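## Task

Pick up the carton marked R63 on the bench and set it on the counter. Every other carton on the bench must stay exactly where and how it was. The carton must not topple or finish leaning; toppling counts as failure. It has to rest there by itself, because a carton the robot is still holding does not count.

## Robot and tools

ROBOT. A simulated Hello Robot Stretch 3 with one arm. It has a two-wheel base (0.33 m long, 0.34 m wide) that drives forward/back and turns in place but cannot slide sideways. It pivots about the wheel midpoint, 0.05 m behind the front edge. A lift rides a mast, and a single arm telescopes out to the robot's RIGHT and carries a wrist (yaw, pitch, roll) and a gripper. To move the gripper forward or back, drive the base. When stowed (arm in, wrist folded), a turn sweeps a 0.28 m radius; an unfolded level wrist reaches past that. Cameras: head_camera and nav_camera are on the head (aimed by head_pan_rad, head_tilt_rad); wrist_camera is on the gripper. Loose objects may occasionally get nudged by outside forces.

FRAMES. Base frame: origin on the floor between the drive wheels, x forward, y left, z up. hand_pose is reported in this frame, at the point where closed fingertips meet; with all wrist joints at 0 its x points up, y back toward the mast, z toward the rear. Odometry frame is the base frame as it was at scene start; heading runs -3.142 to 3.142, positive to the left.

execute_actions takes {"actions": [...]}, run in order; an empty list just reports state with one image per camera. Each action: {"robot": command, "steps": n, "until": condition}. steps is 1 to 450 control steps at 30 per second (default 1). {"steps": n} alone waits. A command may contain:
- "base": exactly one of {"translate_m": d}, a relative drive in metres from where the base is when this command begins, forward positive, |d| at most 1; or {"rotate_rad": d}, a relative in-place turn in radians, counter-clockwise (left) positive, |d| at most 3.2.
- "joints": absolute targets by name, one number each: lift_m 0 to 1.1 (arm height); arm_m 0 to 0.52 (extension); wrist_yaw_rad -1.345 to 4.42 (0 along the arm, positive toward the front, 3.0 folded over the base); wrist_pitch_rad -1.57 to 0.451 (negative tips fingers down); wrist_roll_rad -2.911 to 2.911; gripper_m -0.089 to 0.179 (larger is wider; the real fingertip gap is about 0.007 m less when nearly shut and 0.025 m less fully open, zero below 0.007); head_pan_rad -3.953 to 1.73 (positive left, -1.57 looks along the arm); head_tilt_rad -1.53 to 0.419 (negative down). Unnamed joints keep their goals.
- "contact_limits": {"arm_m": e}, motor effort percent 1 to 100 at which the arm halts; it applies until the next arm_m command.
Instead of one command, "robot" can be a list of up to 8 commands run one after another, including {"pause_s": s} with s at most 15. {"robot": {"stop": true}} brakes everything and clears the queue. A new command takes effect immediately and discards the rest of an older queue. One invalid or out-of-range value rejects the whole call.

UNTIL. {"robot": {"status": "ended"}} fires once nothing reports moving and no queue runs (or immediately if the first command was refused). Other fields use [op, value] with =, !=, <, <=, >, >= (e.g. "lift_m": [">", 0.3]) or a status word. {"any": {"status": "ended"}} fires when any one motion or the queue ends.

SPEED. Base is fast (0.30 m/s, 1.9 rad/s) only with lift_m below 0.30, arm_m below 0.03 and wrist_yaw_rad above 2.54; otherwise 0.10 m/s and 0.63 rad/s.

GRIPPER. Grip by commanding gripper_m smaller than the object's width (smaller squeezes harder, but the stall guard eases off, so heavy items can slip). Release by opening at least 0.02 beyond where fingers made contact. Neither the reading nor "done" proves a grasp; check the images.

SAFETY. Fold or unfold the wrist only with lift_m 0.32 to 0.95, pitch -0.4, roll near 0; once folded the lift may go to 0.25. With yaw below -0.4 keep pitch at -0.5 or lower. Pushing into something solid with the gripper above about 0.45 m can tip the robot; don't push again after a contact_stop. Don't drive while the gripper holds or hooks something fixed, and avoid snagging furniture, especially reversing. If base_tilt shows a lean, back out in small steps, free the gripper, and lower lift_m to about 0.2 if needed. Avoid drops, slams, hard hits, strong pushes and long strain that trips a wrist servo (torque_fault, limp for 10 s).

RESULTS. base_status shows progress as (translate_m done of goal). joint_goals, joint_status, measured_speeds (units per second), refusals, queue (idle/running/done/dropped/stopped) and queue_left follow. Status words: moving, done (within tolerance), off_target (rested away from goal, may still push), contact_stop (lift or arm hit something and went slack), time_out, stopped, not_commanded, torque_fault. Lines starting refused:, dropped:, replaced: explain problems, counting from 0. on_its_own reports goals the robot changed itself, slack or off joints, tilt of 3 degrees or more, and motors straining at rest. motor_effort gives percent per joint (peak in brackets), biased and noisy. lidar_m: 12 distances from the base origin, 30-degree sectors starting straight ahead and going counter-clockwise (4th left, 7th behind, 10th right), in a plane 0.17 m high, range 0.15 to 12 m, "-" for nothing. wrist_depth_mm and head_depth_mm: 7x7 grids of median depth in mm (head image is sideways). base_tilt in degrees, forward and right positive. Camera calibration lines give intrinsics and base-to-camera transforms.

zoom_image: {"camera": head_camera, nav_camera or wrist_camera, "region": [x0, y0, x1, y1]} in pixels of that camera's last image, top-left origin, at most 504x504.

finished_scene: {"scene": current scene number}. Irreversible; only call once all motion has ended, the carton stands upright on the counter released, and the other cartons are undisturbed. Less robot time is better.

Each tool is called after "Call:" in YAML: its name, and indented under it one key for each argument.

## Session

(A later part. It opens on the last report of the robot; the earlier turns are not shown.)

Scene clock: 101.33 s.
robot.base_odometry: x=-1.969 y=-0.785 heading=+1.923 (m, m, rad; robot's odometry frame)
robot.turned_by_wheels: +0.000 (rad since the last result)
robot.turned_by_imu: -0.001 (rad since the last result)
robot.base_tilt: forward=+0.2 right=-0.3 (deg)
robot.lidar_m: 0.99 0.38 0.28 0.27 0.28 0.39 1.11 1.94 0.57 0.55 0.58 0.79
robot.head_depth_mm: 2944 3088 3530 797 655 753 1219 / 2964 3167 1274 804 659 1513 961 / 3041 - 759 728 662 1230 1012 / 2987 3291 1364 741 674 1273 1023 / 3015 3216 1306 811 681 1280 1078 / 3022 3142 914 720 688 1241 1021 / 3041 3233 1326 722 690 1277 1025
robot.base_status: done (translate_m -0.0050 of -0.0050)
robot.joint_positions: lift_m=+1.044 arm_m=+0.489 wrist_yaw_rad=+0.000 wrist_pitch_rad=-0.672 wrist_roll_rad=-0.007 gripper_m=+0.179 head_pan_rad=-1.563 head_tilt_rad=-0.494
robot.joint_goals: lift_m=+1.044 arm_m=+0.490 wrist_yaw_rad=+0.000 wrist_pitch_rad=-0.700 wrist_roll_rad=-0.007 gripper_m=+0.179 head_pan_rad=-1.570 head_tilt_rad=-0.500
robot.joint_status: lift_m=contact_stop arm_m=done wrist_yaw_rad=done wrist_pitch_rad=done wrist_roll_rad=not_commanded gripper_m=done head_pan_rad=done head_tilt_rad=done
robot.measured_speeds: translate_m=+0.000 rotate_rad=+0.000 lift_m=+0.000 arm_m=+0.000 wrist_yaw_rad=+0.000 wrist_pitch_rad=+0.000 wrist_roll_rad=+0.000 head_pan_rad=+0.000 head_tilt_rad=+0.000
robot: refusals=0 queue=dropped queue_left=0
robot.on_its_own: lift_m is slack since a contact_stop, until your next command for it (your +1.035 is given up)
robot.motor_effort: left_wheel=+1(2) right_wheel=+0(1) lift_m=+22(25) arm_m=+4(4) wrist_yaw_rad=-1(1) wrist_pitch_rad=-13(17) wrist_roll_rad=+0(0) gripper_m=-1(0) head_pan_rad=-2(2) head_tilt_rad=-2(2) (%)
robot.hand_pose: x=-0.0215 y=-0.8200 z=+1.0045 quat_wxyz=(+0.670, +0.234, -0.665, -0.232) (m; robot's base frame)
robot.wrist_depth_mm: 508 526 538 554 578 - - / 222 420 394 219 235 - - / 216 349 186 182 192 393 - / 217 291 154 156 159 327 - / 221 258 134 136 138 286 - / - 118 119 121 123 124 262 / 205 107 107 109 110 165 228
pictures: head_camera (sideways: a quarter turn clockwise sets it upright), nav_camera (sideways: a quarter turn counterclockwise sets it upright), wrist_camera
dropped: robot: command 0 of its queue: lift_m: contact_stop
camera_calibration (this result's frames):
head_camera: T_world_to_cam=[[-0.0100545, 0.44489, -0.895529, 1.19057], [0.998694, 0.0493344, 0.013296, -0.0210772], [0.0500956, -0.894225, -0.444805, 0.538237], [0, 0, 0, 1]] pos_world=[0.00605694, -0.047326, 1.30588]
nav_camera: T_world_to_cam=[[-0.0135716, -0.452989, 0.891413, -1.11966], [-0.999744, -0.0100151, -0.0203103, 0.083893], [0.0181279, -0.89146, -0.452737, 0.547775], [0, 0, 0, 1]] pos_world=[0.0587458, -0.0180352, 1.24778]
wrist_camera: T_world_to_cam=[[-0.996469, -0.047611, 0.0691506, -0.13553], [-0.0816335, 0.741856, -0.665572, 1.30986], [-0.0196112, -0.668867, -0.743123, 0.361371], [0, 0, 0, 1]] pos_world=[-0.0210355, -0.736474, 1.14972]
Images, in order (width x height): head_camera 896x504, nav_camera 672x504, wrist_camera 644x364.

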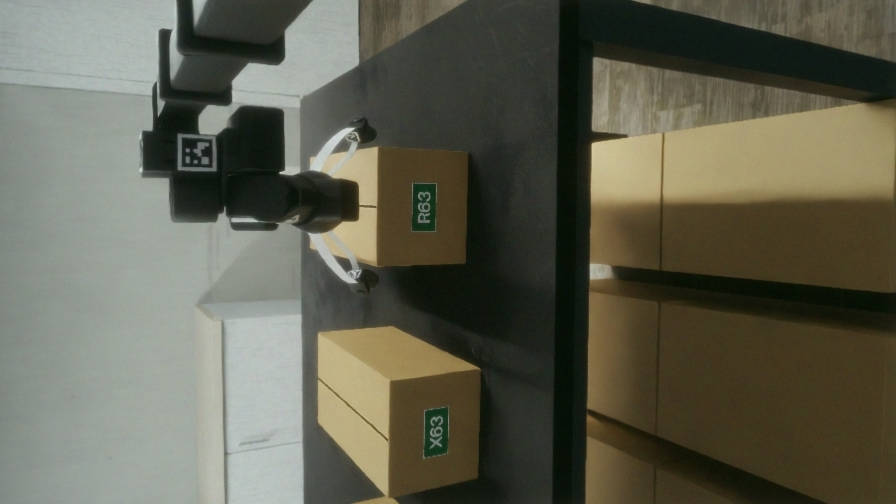

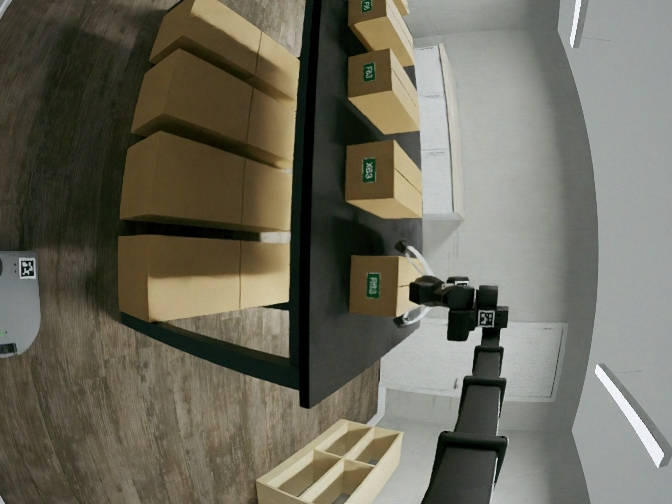

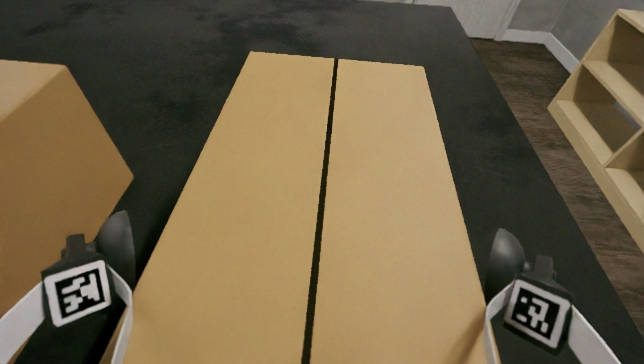

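Off-centre is acceptable: the fingers brace the near end.

Call:
execute_actions:
  actions:
    - {"robot":[{"joints":{"lift_m":1.05}},{"joints":{"gripper_m":0.04}},{"pause_s":0.5},{"joints":{"lift_m":1.098}}],"steps":450,"until":{"robot":{"status":"ended"}}}

Scene clock: 109.37 s.
robot.base_odometry: x=-1.969 y=-0.785 heading=+1.923 (m, m, rad; robot's odometry frame)
robot.turned_by_wheels: +0.000 (rad since the last result)
robot.turned_by_imu: -0.002 (rad since the last result)
robot.base_tilt: forward=+0.2 right=-0.2 (deg)
robot.lidar_m: 0.99 0.38 0.28 0.27 0.28 0.39 1.12 1.94 0.57 0.55 0.58 0.79
robot.head_depth_mm: 2849 3213 3458 798 655 755 1205 / 2899 3303 1267 798 659 1509 959 / 2984 - 688 718 663 1231 1007 / 3036 3285 756 728 673 1279 1022 / 3008 3202 1297 810 679 1286 1076 / 3053 3231 915 721 683 1242 1024 / 3048 3161 1327 719 691 1279 1021
robot.base_status: done (translate_m -0.0050 of -0.0050)
robot.joint_positions: lift_m=+1.097 arm_m=+0.490 wrist_yaw_rad=+0.000 wrist_pitch_rad=-0.715 wrist_roll_rad=-0.007 gripper_m=+0.051 head_pan_rad=-1.563 head_tilt_rad=-0.494
robot.joint_goals: lift_m=+1.098 arm_m=+0.490 wrist_yaw_rad=+0.000 wrist_pitch_rad=-0.700 wrist_roll_rad=-0.007 gripper_m=+0.049 head_pan_rad=-1.570 head_tilt_rad=-0.500
robot.joint_status: lift_m=done arm_m=done wrist_yaw_rad=done wrist_pitch_rad=done wrist_roll_rad=not_commanded gripper_m=off_target head_pan_rad=done head_tilt_rad=done
robot.measured_speeds: translate_m=+0.000 rotate_rad=+0.000 lift_m=+0.000 arm_m=+0.000 wrist_yaw_rad=+0.000 wrist_pitch_rad=+0.000 wrist_roll_rad=+0.000 head_pan_rad=+0.000 head_tilt_rad=+0.000
robot: refusals=0 queue=done queue_left=0
robot.on_its_own: gripper_m is held at +0.049, not at your +0.040, by its stall guard, which is still easing
robot.motor_effort: left_wheel=+1(1) right_wheel=+0(1) lift_m=+33(34) arm_m=+2(4) wrist_yaw_rad=+0(0) wrist_pitch_rad=+7(14) wrist_roll_rad=+0(0) gripper_m=-45(99) head_pan_rad=-2(2) head_tilt_rad=-3(3) (%)
robot.hand_pose: x=-0.0215 y=-0.8122 z=+1.0499 quat_wxyz=(+0.665, +0.249, -0.660, -0.247) (m; robot's base frame)
robot.wrist_depth_mm: 548 560 576 584 616 - - / 456 463 460 241 503 - - / 232 390 200 196 207 - - / 219 312 162 164 169 382 - / 223 270 139 141 143 332 - / 216 121 122 124 126 132 - / 237 109 109 111 112 256 -
pictures: head_camera (sideways: a quarter turn clockwise sets it upright), nav_camera (sideways: a quarter turn counterclockwise sets it upright), wrist_camera
camera_calibration (this result's frames):
head_camera: T_world_to_cam=[[-0.0100544, 0.44489, -0.895529, 1.19057], [0.998694, 0.0493341, 0.013296, -0.0210772], [0.0500954, -0.894225, -0.444805, 0.538237], [0, 0, 0, 1]] pos_world=[0.00605693, -0.047326, 1.30588]
nav_camera: T_world_to_cam=[[-0.0135717, -0.452989, 0.891413, -1.11966], [-0.999744, -0.0100149, -0.0203103, 0.083893], [0.0181277, -0.89146, -0.452737, 0.547775], [0, 0, 0, 1]] pos_world=[0.0587458, -0.0180353, 1.24778]
wrist_camera: T_world_to_cam=[[-0.996472, -0.0505278, 0.0670142, -0.138439], [-0.0815926, 0.770279, -0.632466, 1.32264], [-0.0196625, -0.635702, -0.771684, 0.457197], [0, 0, 0, 1]] pos_world=[-0.0210426, -0.735158, 1.19862]
Images, in order (width x height): head_camera 896x504, nav_camera 672x504, wrist_camera 644x364.

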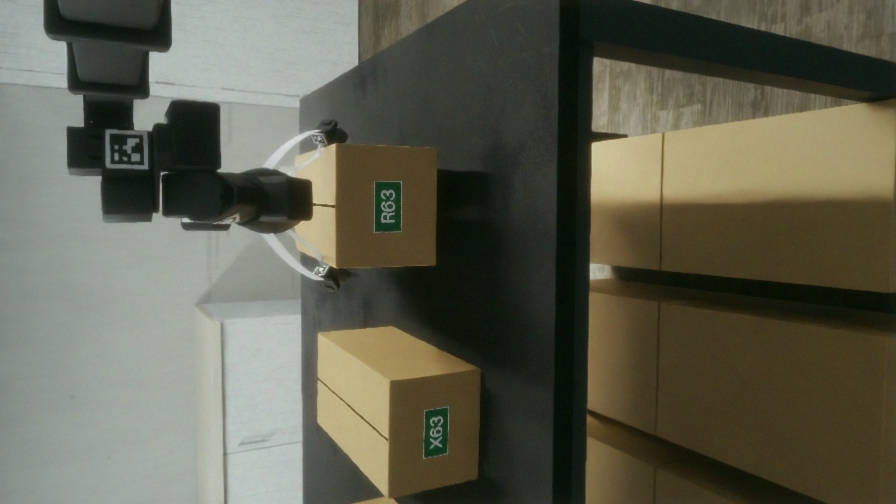

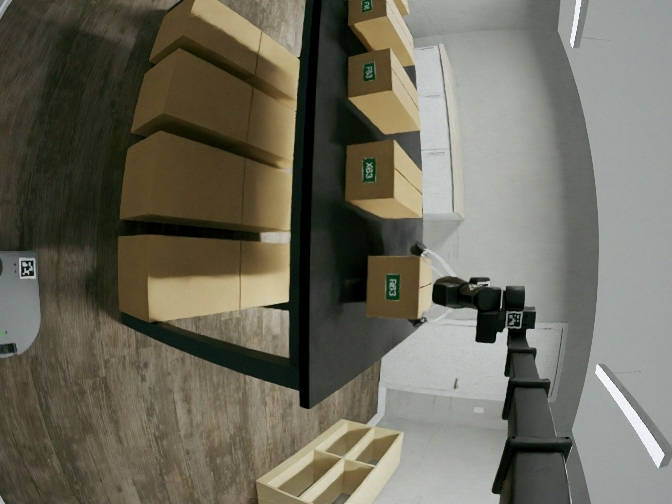

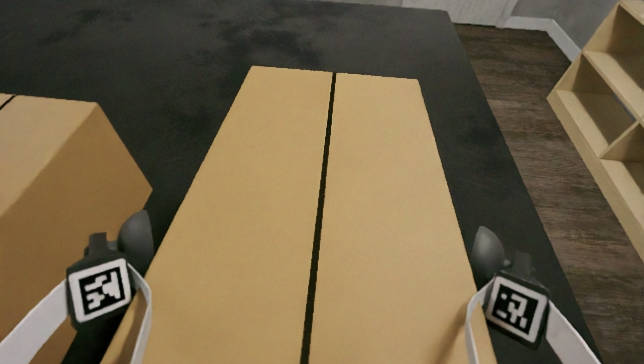

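Call:
execute_actions:
  actions:
    - {"robot":[{"joints":{"arm_m":0},"base":{"translate_m":-0.74}},{"base":{"rotate_rad":1.6}},{"base":{"translate_m":-1}},{"base":{"translate_m":-1}},{"base":{"translate_m":-0.14}},{"base":{"rotate_rad":-1.6}},{"base":{"translate_m":1}},{"base":{"translate_m":0.55}}],"steps":450}
    - {"steps":150}

Call:
execute_actions:
  actions:
    - {"steps":450}
    - {"steps":450,"until":{"robot":{"status":"ended"}}}
    - {"steps":450,"until":{"robot":{"status":"ended"}}}
    - {"robot":{"joints":{"arm_m":0.2}},"steps":200,"until":{"robot":{"status":"ended"}}}

Scene clock: 140.87 s.
robot.base_odometry: x=-1.013 y=-1.199 heading=-2.760 (m, m, rad; robot's odometry frame)
robot.turned_by_wheels: +1.600 (rad since the last result)
robot.turned_by_imu: +1.557 (rad since the last result)
robot.base_tilt: forward=+1.6 right=-2.0 (deg)
robot.lidar_m: 1.03 1.08 1.19 1.16 1.21 1.35 2.72 0.75 0.56 0.54 0.51 1.06
robot.head_depth_mm: 2946 - - - - - - / 2961 - - - - - - / 2995 - - - - - - / 3054 3296 1066 791 405 - - / 3152 3417 3671 811 629 669 769 / 3099 3287 3504 2786 611 688 1251 / 2467 2483 2491 2475 2059 1574 1294
robot.base_status: moving (translate_m -0.7547 of -1.0000)
robot.joint_positions: lift_m=+1.097 arm_m=+0.001 wrist_yaw_rad=+0.000 wrist_pitch_rad=-0.716 wrist_roll_rad=-0.007 gripper_m=+0.120 head_pan_rad=-1.563 head_tilt_rad=-0.494
robot.joint_goals: lift_m=+1.098 arm_m=+0.000 wrist_yaw_rad=+0.000 wrist_pitch_rad=-0.700 wrist_roll_rad=-0.007 gripper_m=+0.119 head_pan_rad=-1.570 head_tilt_rad=-0.500
robot.joint_status: lift_m=done arm_m=done wrist_yaw_rad=done wrist_pitch_rad=done wrist_roll_rad=not_commanded gripper_m=off_target head_pan_rad=done head_tilt_rad=done
robot.measured_speeds: translate_m=-0.100 rotate_rad=+0.000 lift_m=+0.000 arm_m=+0.000 wrist_yaw_rad=+0.000 wrist_pitch_rad=+0.000 wrist_roll_rad=+0.000 head_pan_rad=+0.000 head_tilt_rad=+0.000
robot: refusals=0 queue=running queue_left=5
robot.on_its_own: gripper_m is held at +0.119, not at your +0.040, by its stall guard, which is not easing now
robot.motor_effort: left_wheel=-4(6) right_wheel=+0(4) lift_m=+33(33) arm_m=-4(4) wrist_yaw_rad=+0(1) wrist_pitch_rad=+7(7) wrist_roll_rad=+0(0) gripper_m=-18(45) head_pan_rad=-2(3) head_tilt_rad=-2(2) (%)
robot.hand_pose: x=-0.0215 y=-0.3236 z=+1.0497 quat_wxyz=(+0.665, +0.249, -0.660, -0.247) (m; robot's base frame)
robot.wrist_depth_mm: - - 597 594 602 639 663 / - - 479 488 504 523 532 / - - 383 224 257 440 445 / - 444 175 177 188 376 383 / - - 143 147 150 - - / - 121 123 125 127 - 691 / - 106 107 109 111 118 -
pictures: head_camera (sideways: a quarter turn clockwise sets it upright), nav_camera (sideways: a quarter turn counterclockwise sets it upright), wrist_camera
camera_calibration (this result's frames):
head_camera: T_world_to_cam=[[-0.0100532, 0.444894, -0.895527, 1.19056], [0.998694, 0.0493313, 0.0132962, -0.0210774], [0.0500929, -0.894223, -0.444809, 0.538242], [0, 0, 0, 1]] pos_world=[0.0060568, -0.047326, 1.30588]
nav_camera: T_world_to_cam=[[-0.0135729, -0.452993, 0.891411, -1.11966], [-0.999744, -0.010012, -0.0203103, 0.083893], [0.0181253, -0.891458, -0.452741, 0.54778], [0, 0, 0, 1]] pos_world=[0.0587458, -0.0180352, 1.24778]
wrist_camera: T_world_to_cam=[[-0.996471, -0.0505753, 0.0669917, -0.113733], [-0.0816029, 0.770665, -0.631994, 0.945811], [-0.0196649, -0.63523, -0.772073, 0.768306], [0, 0, 0, 1]] pos_world=[-0.021042, -0.246605, 1.19855]
Images, in order (width x height): head_camera 896x504, nav_camera 672x504, wrist_camera 644x364.

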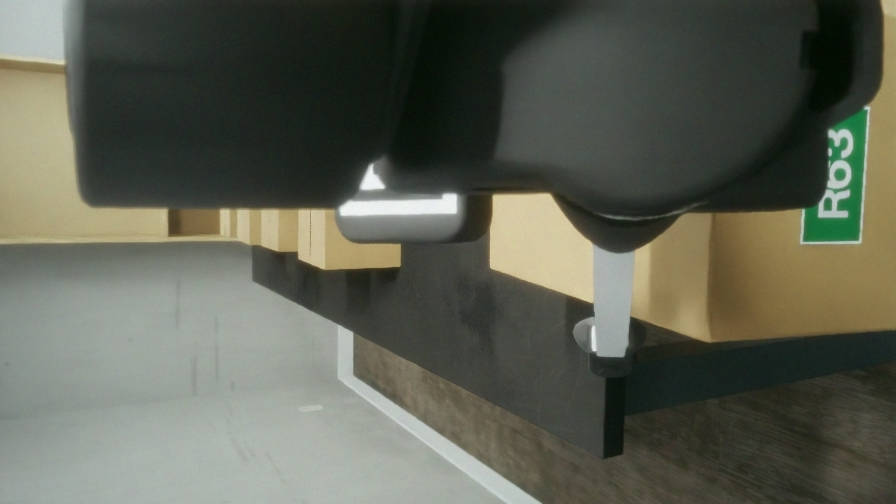

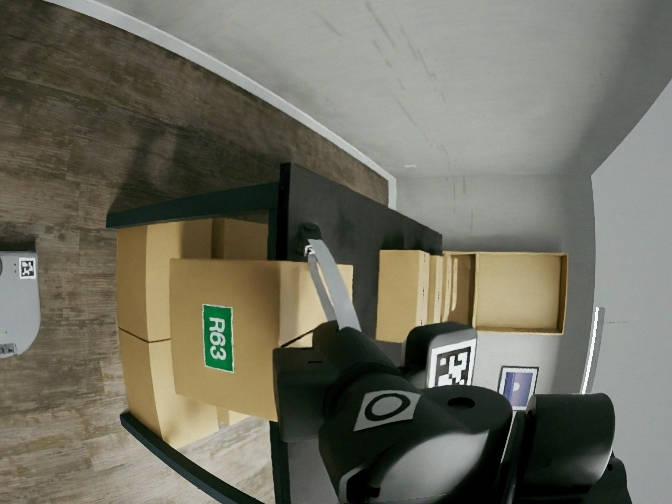

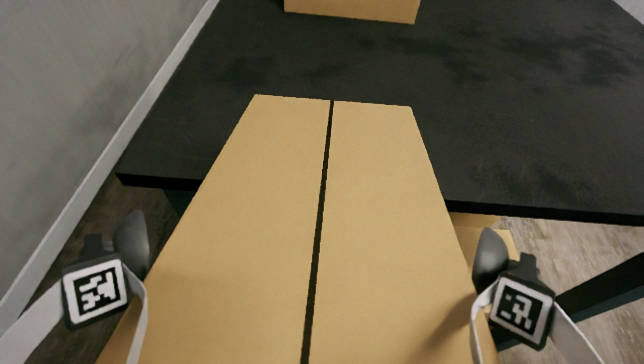

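Scene clock: 182.17 s.
robot.base_odometry: x=-0.263 y=+0.772 heading=+1.923 (m, m, rad; robot's odometry frame)
robot.turned_by_wheels: -1.600 (rad since the last result)
robot.turned_by_imu: -1.581 (rad since the last result)
robot.base_tilt: forward=+0.2 right=-0.3 (deg)
robot.lidar_m: 2.05 1.87 0.72 0.69 0.72 1.02 2.33 1.94 0.80 0.77 0.79 1.09
robot.head_depth_mm: - - 1099 850 910 1042 1212 / 1092 - 1100 445 445 1049 1210 / 1115 - - 422 439 1057 1223 / 1140 1237 1315 429 444 1056 1223 / 1138 1237 1320 873 927 1071 1231 / 1142 1258 1323 871 936 1072 1258 / 1150 1252 1335 878 938 1088 1266
robot.base_status: done (translate_m +0.5500 of +0.5500)
robot.joint_positions: lift_m=+1.097 arm_m=+0.200 wrist_yaw_rad=+0.000 wrist_pitch_rad=-0.716 wrist_roll_rad=-0.007 gripper_m=+0.120 head_pan_rad=-1.563 head_tilt_rad=-0.494
robot.joint_goals: lift_m=+1.098 arm_m=+0.200 wrist_yaw_rad=+0.000 wrist_pitch_rad=-0.700 wrist_roll_rad=-0.007 gripper_m=+0.119 head_pan_rad=-1.570 head_tilt_rad=-0.500
robot.joint_status: lift_m=done arm_m=done wrist_yaw_rad=done wrist_pitch_rad=done wrist_roll_rad=not_commanded gripper_m=off_target head_pan_rad=done head_tilt_rad=done
robot.measured_speeds: translate_m=+0.000 rotate_rad=+0.000 lift_m=+0.000 arm_m=+0.000 wrist_yaw_rad=+0.000 wrist_pitch_rad=+0.000 wrist_roll_rad=+0.000 head_pan_rad=+0.000 head_tilt_rad=+0.000
robot: refusals=0 queue=done queue_left=0
robot.on_its_own: gripper_m is held at +0.119, not at your +0.040, by its stall guard, which is not easing now
robot.motor_effort: left_wheel=+0(6) right_wheel=+0(4) lift_m=+33(33) arm_m=+2(2) wrist_yaw_rad=-1(0) wrist_pitch_rad=+7(7) wrist_roll_rad=+0(0) gripper_m=-19(21) head_pan_rad=-2(2) head_tilt_rad=-2(3) (%)
robot.hand_pose: x=-0.0215 y=-0.5221 z=+1.0497 quat_wxyz=(+0.665, +0.249, -0.660, -0.247) (m; robot's base frame)
robot.wrist_depth_mm: 553 573 590 597 625 701 880 / 462 472 484 498 509 535 - / 421 428 413 223 256 443 - / 547 545 174 177 187 507 - / 722 647 144 146 149 - - / - 121 123 125 127 - - / - 106 107 109 111 118 -
pictures: head_camera (sideways: a quarter turn clockwise sets it upright), nav_camera (sideways: a quarter turn counterclockwise sets it upright), wrist_camera
camera_calibration (this result's frames):
head_camera: T_world_to_cam=[[-0.0100431, 0.444898, -0.895525, 1.19056], [0.998695, 0.0493084, 0.0132964, -0.0210776], [0.0500724, -0.894223, -0.444812, 0.538247], [0, 0, 0, 1]] pos_world=[0.00605571, -0.047326, 1.30588]
nav_camera: T_world_to_cam=[[-0.0135833, -0.452996, 0.891409, -1.11966], [-0.999744, -0.00998909, -0.0203103, 0.083893], [0.0181049, -0.891457, -0.452744, 0.547785], [0, 0, 0, 1]] pos_world=[0.0587454, -0.0180362, 1.24778]
wrist_camera: T_world_to_cam=[[-0.996472, -0.0505685, 0.0669831, -0.123758], [-0.0815921, 0.77067, -0.631989, 1.09876], [-0.0196631, -0.635224, -0.772077, 0.642237], [0, 0, 0, 1]] pos_world=[-0.0210427, -0.445079, 1.19855]
Images, in order (width x height): head_camera 896x504, nav_camera 672x504, wrist_camera 644x364.

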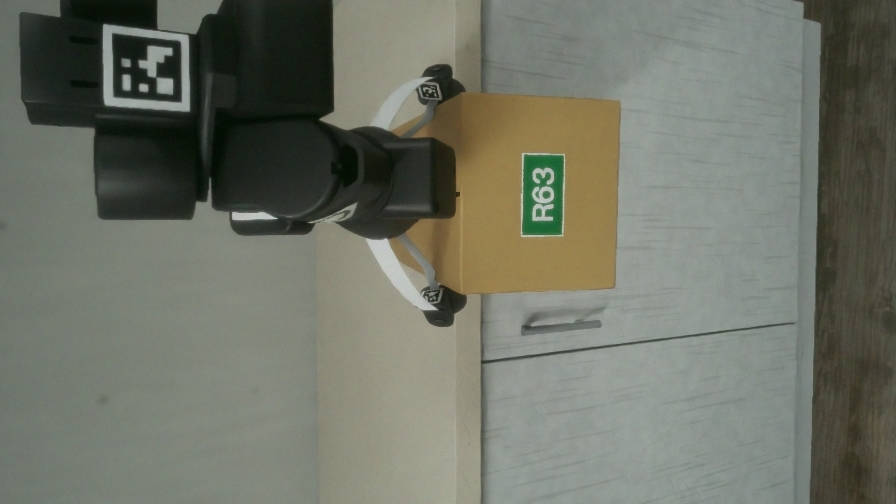

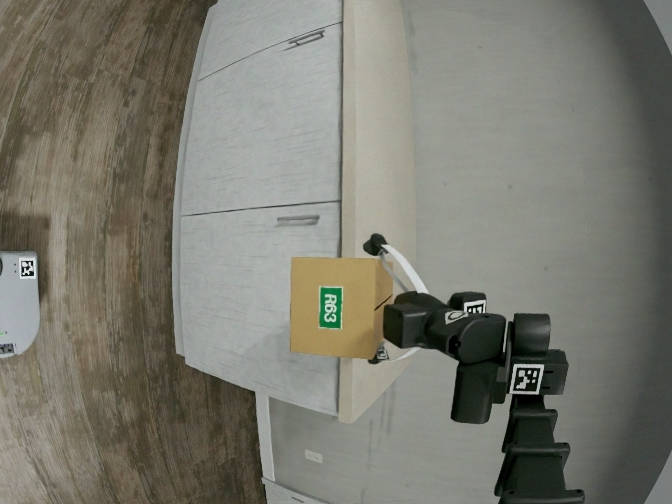

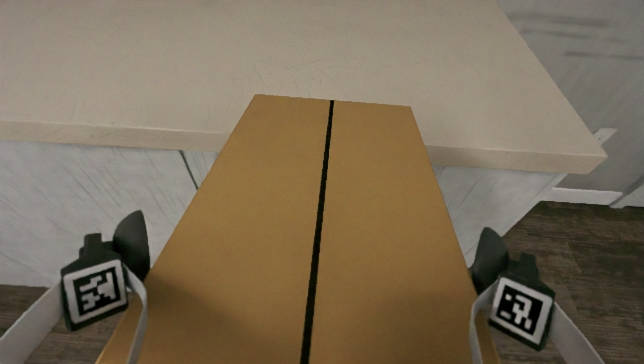

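Call:
execute_actions:
  actions:
    - {"robot":[{"joints":{"wrist_pitch_rad":-0.52},"base":{"rotate_rad":-0.7}},{"base":{"translate_m":0.28}},{"base":{"rotate_rad":0.7}},{"joints":{"arm_m":0.5}},{"joints":{"lift_m":1.04}}],"steps":450,"until":{"robot":{"status":"ended"}}}
    - {"steps":150,"until":{"robot":{"status":"ended"}}}

Scene clock: 200.33 s.
robot.base_odometry: x=-0.168 y=+1.035 heading=+1.923 (m, m, rad; robot's odometry frame)
robot.turned_by_wheels: +0.000 (rad since the last result)
robot.turned_by_imu: -0.003 (rad since the last result)
robot.base_tilt: forward=+0.2 right=-0.3 (deg)
robot.lidar_m: 1.83 1.77 2.29 0.87 0.91 1.25 2.56 0.83 0.61 0.59 0.61 0.84
robot.head_depth_mm: 962 1033 1149 804 683 780 910 / 975 1042 1139 811 689 789 915 / 975 1032 733 753 690 789 924 / 986 1067 1139 769 693 795 932 / 984 1080 1153 820 699 799 939 / 989 1096 1164 823 701 806 950 / 995 1092 1168 833 706 814 953
robot.base_status: done (rotate_rad +0.6999 of +0.7000)
robot.joint_positions: lift_m=+1.041 arm_m=+0.500 wrist_yaw_rad=+0.001 wrist_pitch_rad=-0.538 wrist_roll_rad=-0.006 gripper_m=+0.120 head_pan_rad=-1.563 head_tilt_rad=-0.494
robot.joint_goals: lift_m=+1.040 arm_m=+0.500 wrist_yaw_rad=+0.000 wrist_pitch_rad=-0.520 wrist_roll_rad=-0.006 gripper_m=+0.119 head_pan_rad=-1.570 head_tilt_rad=-0.500
robot.joint_status: lift_m=done arm_m=done wrist_yaw_rad=done wrist_pitch_rad=done wrist_roll_rad=not_commanded gripper_m=off_target head_pan_rad=done head_tilt_rad=done
robot.measured_speeds: translate_m=+0.000 rotate_rad=+0.000 lift_m=+0.000 arm_m=+0.000 wrist_yaw_rad=+0.000 wrist_pitch_rad=+0.000 wrist_roll_rad=+0.000 head_pan_rad=+0.000 head_tilt_rad=+0.000
robot: refusals=0 queue=done queue_left=0
robot.on_its_own: gripper_m is held at +0.119, not at your +0.040, by its stall guard, which is not easing now
robot.motor_effort: left_wheel=-2(5) right_wheel=+3(6) lift_m=+12(31) arm_m=+2(5) wrist_yaw_rad=-2(1) wrist_pitch_rad=+8(12) wrist_roll_rad=+0(1) gripper_m=-15(20) head_pan_rad=-2(3) head_tilt_rad=-2(2) (%)
robot.hand_pose: x=-0.0214 y=-0.8523 z=+1.0273 quat_wxyz=(+0.684, +0.189, -0.679, -0.187) (m; robot's base frame)
robot.wrist_depth_mm: 422 423 415 412 410 402 397 / 470 474 463 457 454 445 445 / 425 437 422 237 440 477 478 / 351 361 190 187 201 393 404 / 300 309 152 155 159 336 334 / 263 126 130 132 135 - 285 / 224 115 114 115 118 235 252
pictures: head_camera (sideways: a quarter turn clockwise sets it upright), nav_camera (sideways: a quarter turn counterclockwise sets it upright), wrist_camera
camera_calibration (this result's frames):
head_camera: T_world_to_cam=[[-0.0100403, 0.445425, -0.895263, 1.19022], [0.998696, 0.0492852, 0.0133209, -0.0211096], [0.0500567, -0.893962, -0.445339, 0.538932], [0, 0, 0, 1]] pos_world=[0.006055, -0.0473284, 1.30585]
nav_camera: T_world_to_cam=[[-0.0135862, -0.45352, 0.891142, -1.11931], [-0.999744, -0.00996176, -0.0203117, 0.0838948], [0.0180891, -0.89119, -0.453269, 0.548468], [0, 0, 0, 1]] pos_world=[0.0587448, -0.0180051, 1.24777]
wrist_camera: T_world_to_cam=[[-0.996507, -0.0380301, 0.0743459, -0.135735], [-0.0812727, 0.646278, -0.758762, 1.36335], [-0.0191924, -0.762154, -0.647112, 0.178586], [0, 0, 0, 1]] pos_world=[-0.02103, -0.750155, 1.16011]
Images, in order (width x height): head_camera 896x504, nav_camera 672x504, wrist_camera 644x364.

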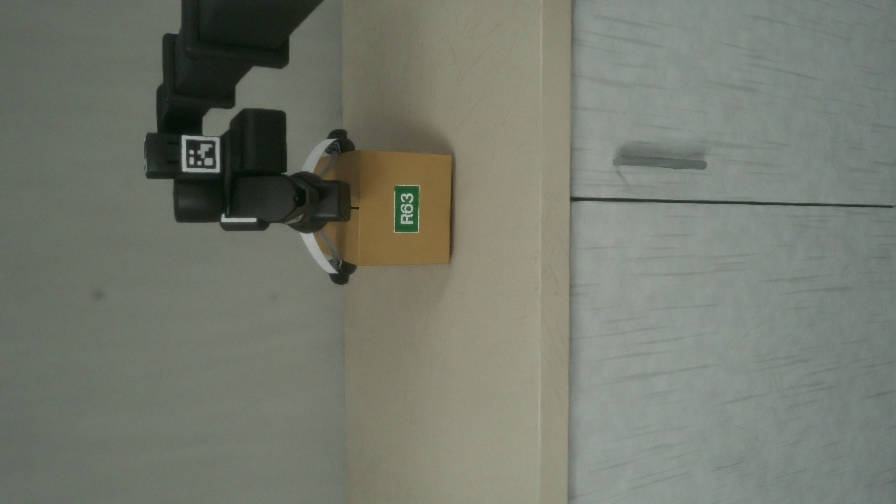

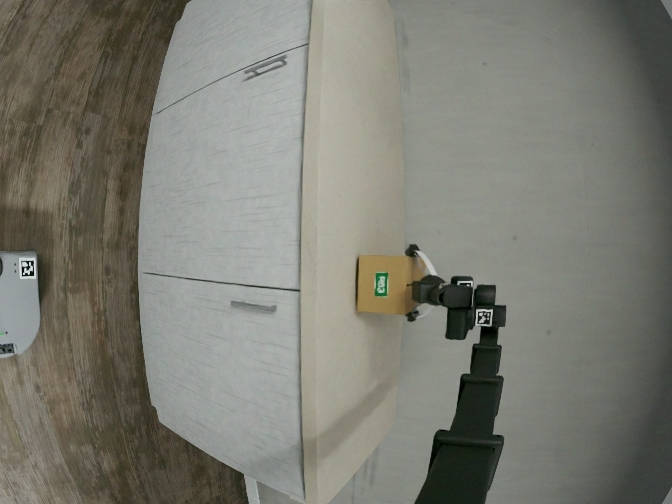

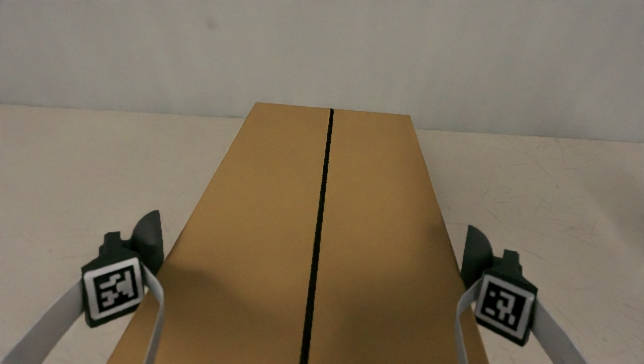

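Call:
execute_actions:
  actions:
    - {"robot":{"joints":{"lift_m":1.015}},"steps":90,"until":{"robot":{"status":"ended"}}}
    - {"robot":[{"joints":{"gripper_m":0.179}},{"joints":{"lift_m":1.098}}],"steps":200,"until":{"robot":{"status":"ended"}}}

Call:
finished_scene:
  scene: 1

Scene clock: 208.20 s.
robot.base_odometry: x=-0.168 y=+1.035 heading=+1.923 (m, m, rad; robot's odometry frame)
robot.turned_by_wheels: +0.000 (rad since the last result)
robot.turned_by_imu: -0.001 (rad since the last result)
robot.base_tilt: forward=+0.2 right=-0.3 (deg)
robot.lidar_m: 1.83 1.76 2.28 0.87 0.90 1.25 2.57 0.83 0.61 0.59 0.61 0.84
robot.head_depth_mm: 949 1071 1131 798 681 780 908 / 960 1073 1140 805 687 784 920 / 967 - 896 761 691 789 920 / 977 1068 1119 772 691 794 926 / 990 1080 1157 820 695 798 935 / 991 1079 1160 826 700 804 942 / 991 1090 1168 829 709 810 953
robot.base_status: done (rotate_rad +0.6999 of +0.7000)
robot.joint_positions: lift_m=+1.097 arm_m=+0.500 wrist_yaw_rad=+0.000 wrist_pitch_rad=-0.532 wrist_roll_rad=-0.006 gripper_m=+0.179 head_pan_rad=-1.563 head_tilt_rad=-0.494
robot.joint_goals: lift_m=+1.098 arm_m=+0.500 wrist_yaw_rad=+0.000 wrist_pitch_rad=-0.520 wrist_roll_rad=-0.006 gripper_m=+0.179 head_pan_rad=-1.570 head_tilt_rad=-0.500
robot.joint_status: lift_m=done arm_m=done wrist_yaw_rad=done wrist_pitch_rad=done wrist_roll_rad=not_commanded gripper_m=done head_pan_rad=done head_tilt_rad=done
robot.measured_speeds: translate_m=+0.000 rotate_rad=+0.000 lift_m=+0.000 arm_m=+0.000 wrist_yaw_rad=+0.000 wrist_pitch_rad=+0.000 wrist_roll_rad=+0.000 head_pan_rad=+0.000 head_tilt_rad=+0.000
robot: refusals=0 queue=done queue_left=0
robot.motor_effort: left_wheel=-2(2) right_wheel=+3(3) lift_m=+32(37) arm_m=+2(2) wrist_yaw_rad=+1(1) wrist_pitch_rad=+5(19) wrist_roll_rad=+0(0) gripper_m=+0(84) head_pan_rad=-3(2) head_tilt_rad=-2(1) (%)
robot.hand_pose: x=-0.0216 y=-0.8533 z=+1.0855 quat_wxyz=(+0.684, +0.186, -0.680, -0.186) (m; robot's base frame)
robot.wrist_depth_mm: 421 419 415 412 408 404 399 / 467 468 464 457 454 449 445 / 515 513 515 518 514 503 498 / 437 441 438 285 468 488 498 / 370 378 358 238 376 407 415 / - 328 209 206 322 344 357 / 276 289 179 181 193 298 311
pictures: head_camera (sideways: a quarter turn clockwise sets it upright), nav_camera (sideways: a quarter turn counterclockwise sets it upright), wrist_camera
replaced: robot.lift_m: its motion had ended contact_stop
camera_calibration (this result's frames):
head_camera: T_world_to_cam=[[-0.0100402, 0.445425, -0.895263, 1.19022], [0.998696, 0.0492851, 0.0133209, -0.0211096], [0.0500566, -0.893962, -0.445339, 0.538932], [0, 0, 0, 1]] pos_world=[0.006055, -0.0473284, 1.30585]
nav_camera: T_world_to_cam=[[-0.0135863, -0.45352, 0.891142, -1.11931], [-0.999744, -0.00996164, -0.0203117, 0.0838948], [0.018089, -0.89119, -0.453269, 0.548468], [0, 0, 0, 1]] pos_world=[0.0587448, -0.0180051, 1.24777]
wrist_camera: T_world_to_cam=[[-0.996574, -0.0363918, 0.0742636, -0.138818], [-0.0802658, 0.641925, -0.762554, 1.40845], [-0.019921, -0.765903, -0.642648, 0.207436], [0, 0, 0, 1]] pos_world=[-0.0211603, -0.750295, 1.21764]
Images, in order (width x height): head_camera 896x504, nav_camera 672x504, wrist_camera 644x364.

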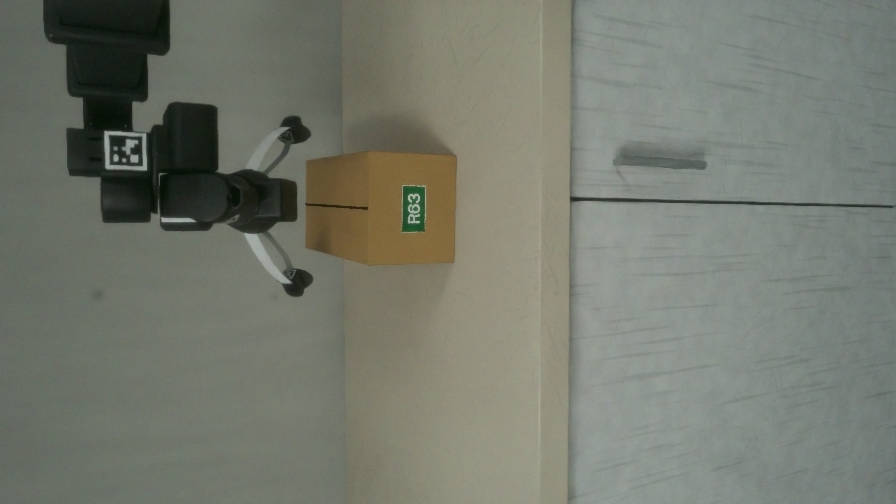

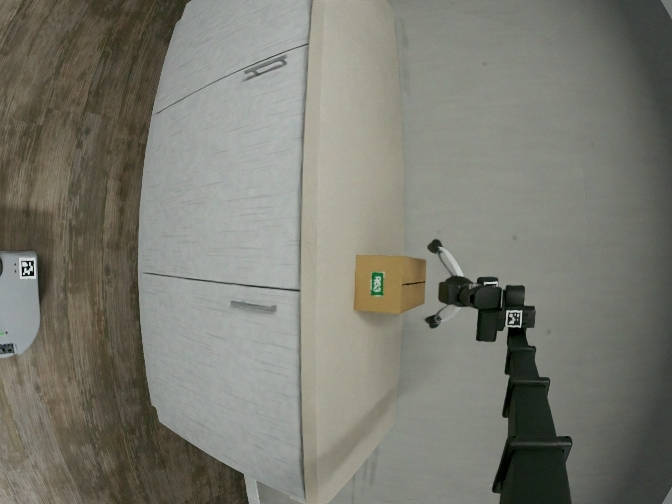

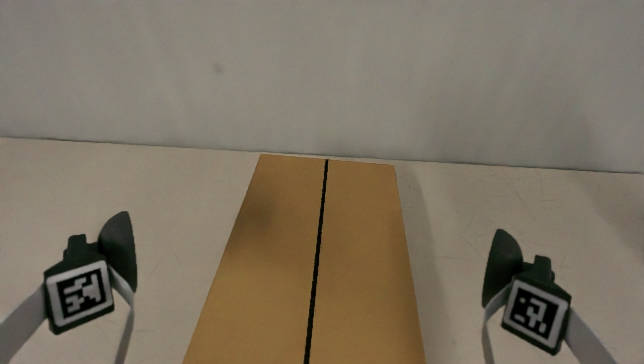

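The scene is finished: the task was done.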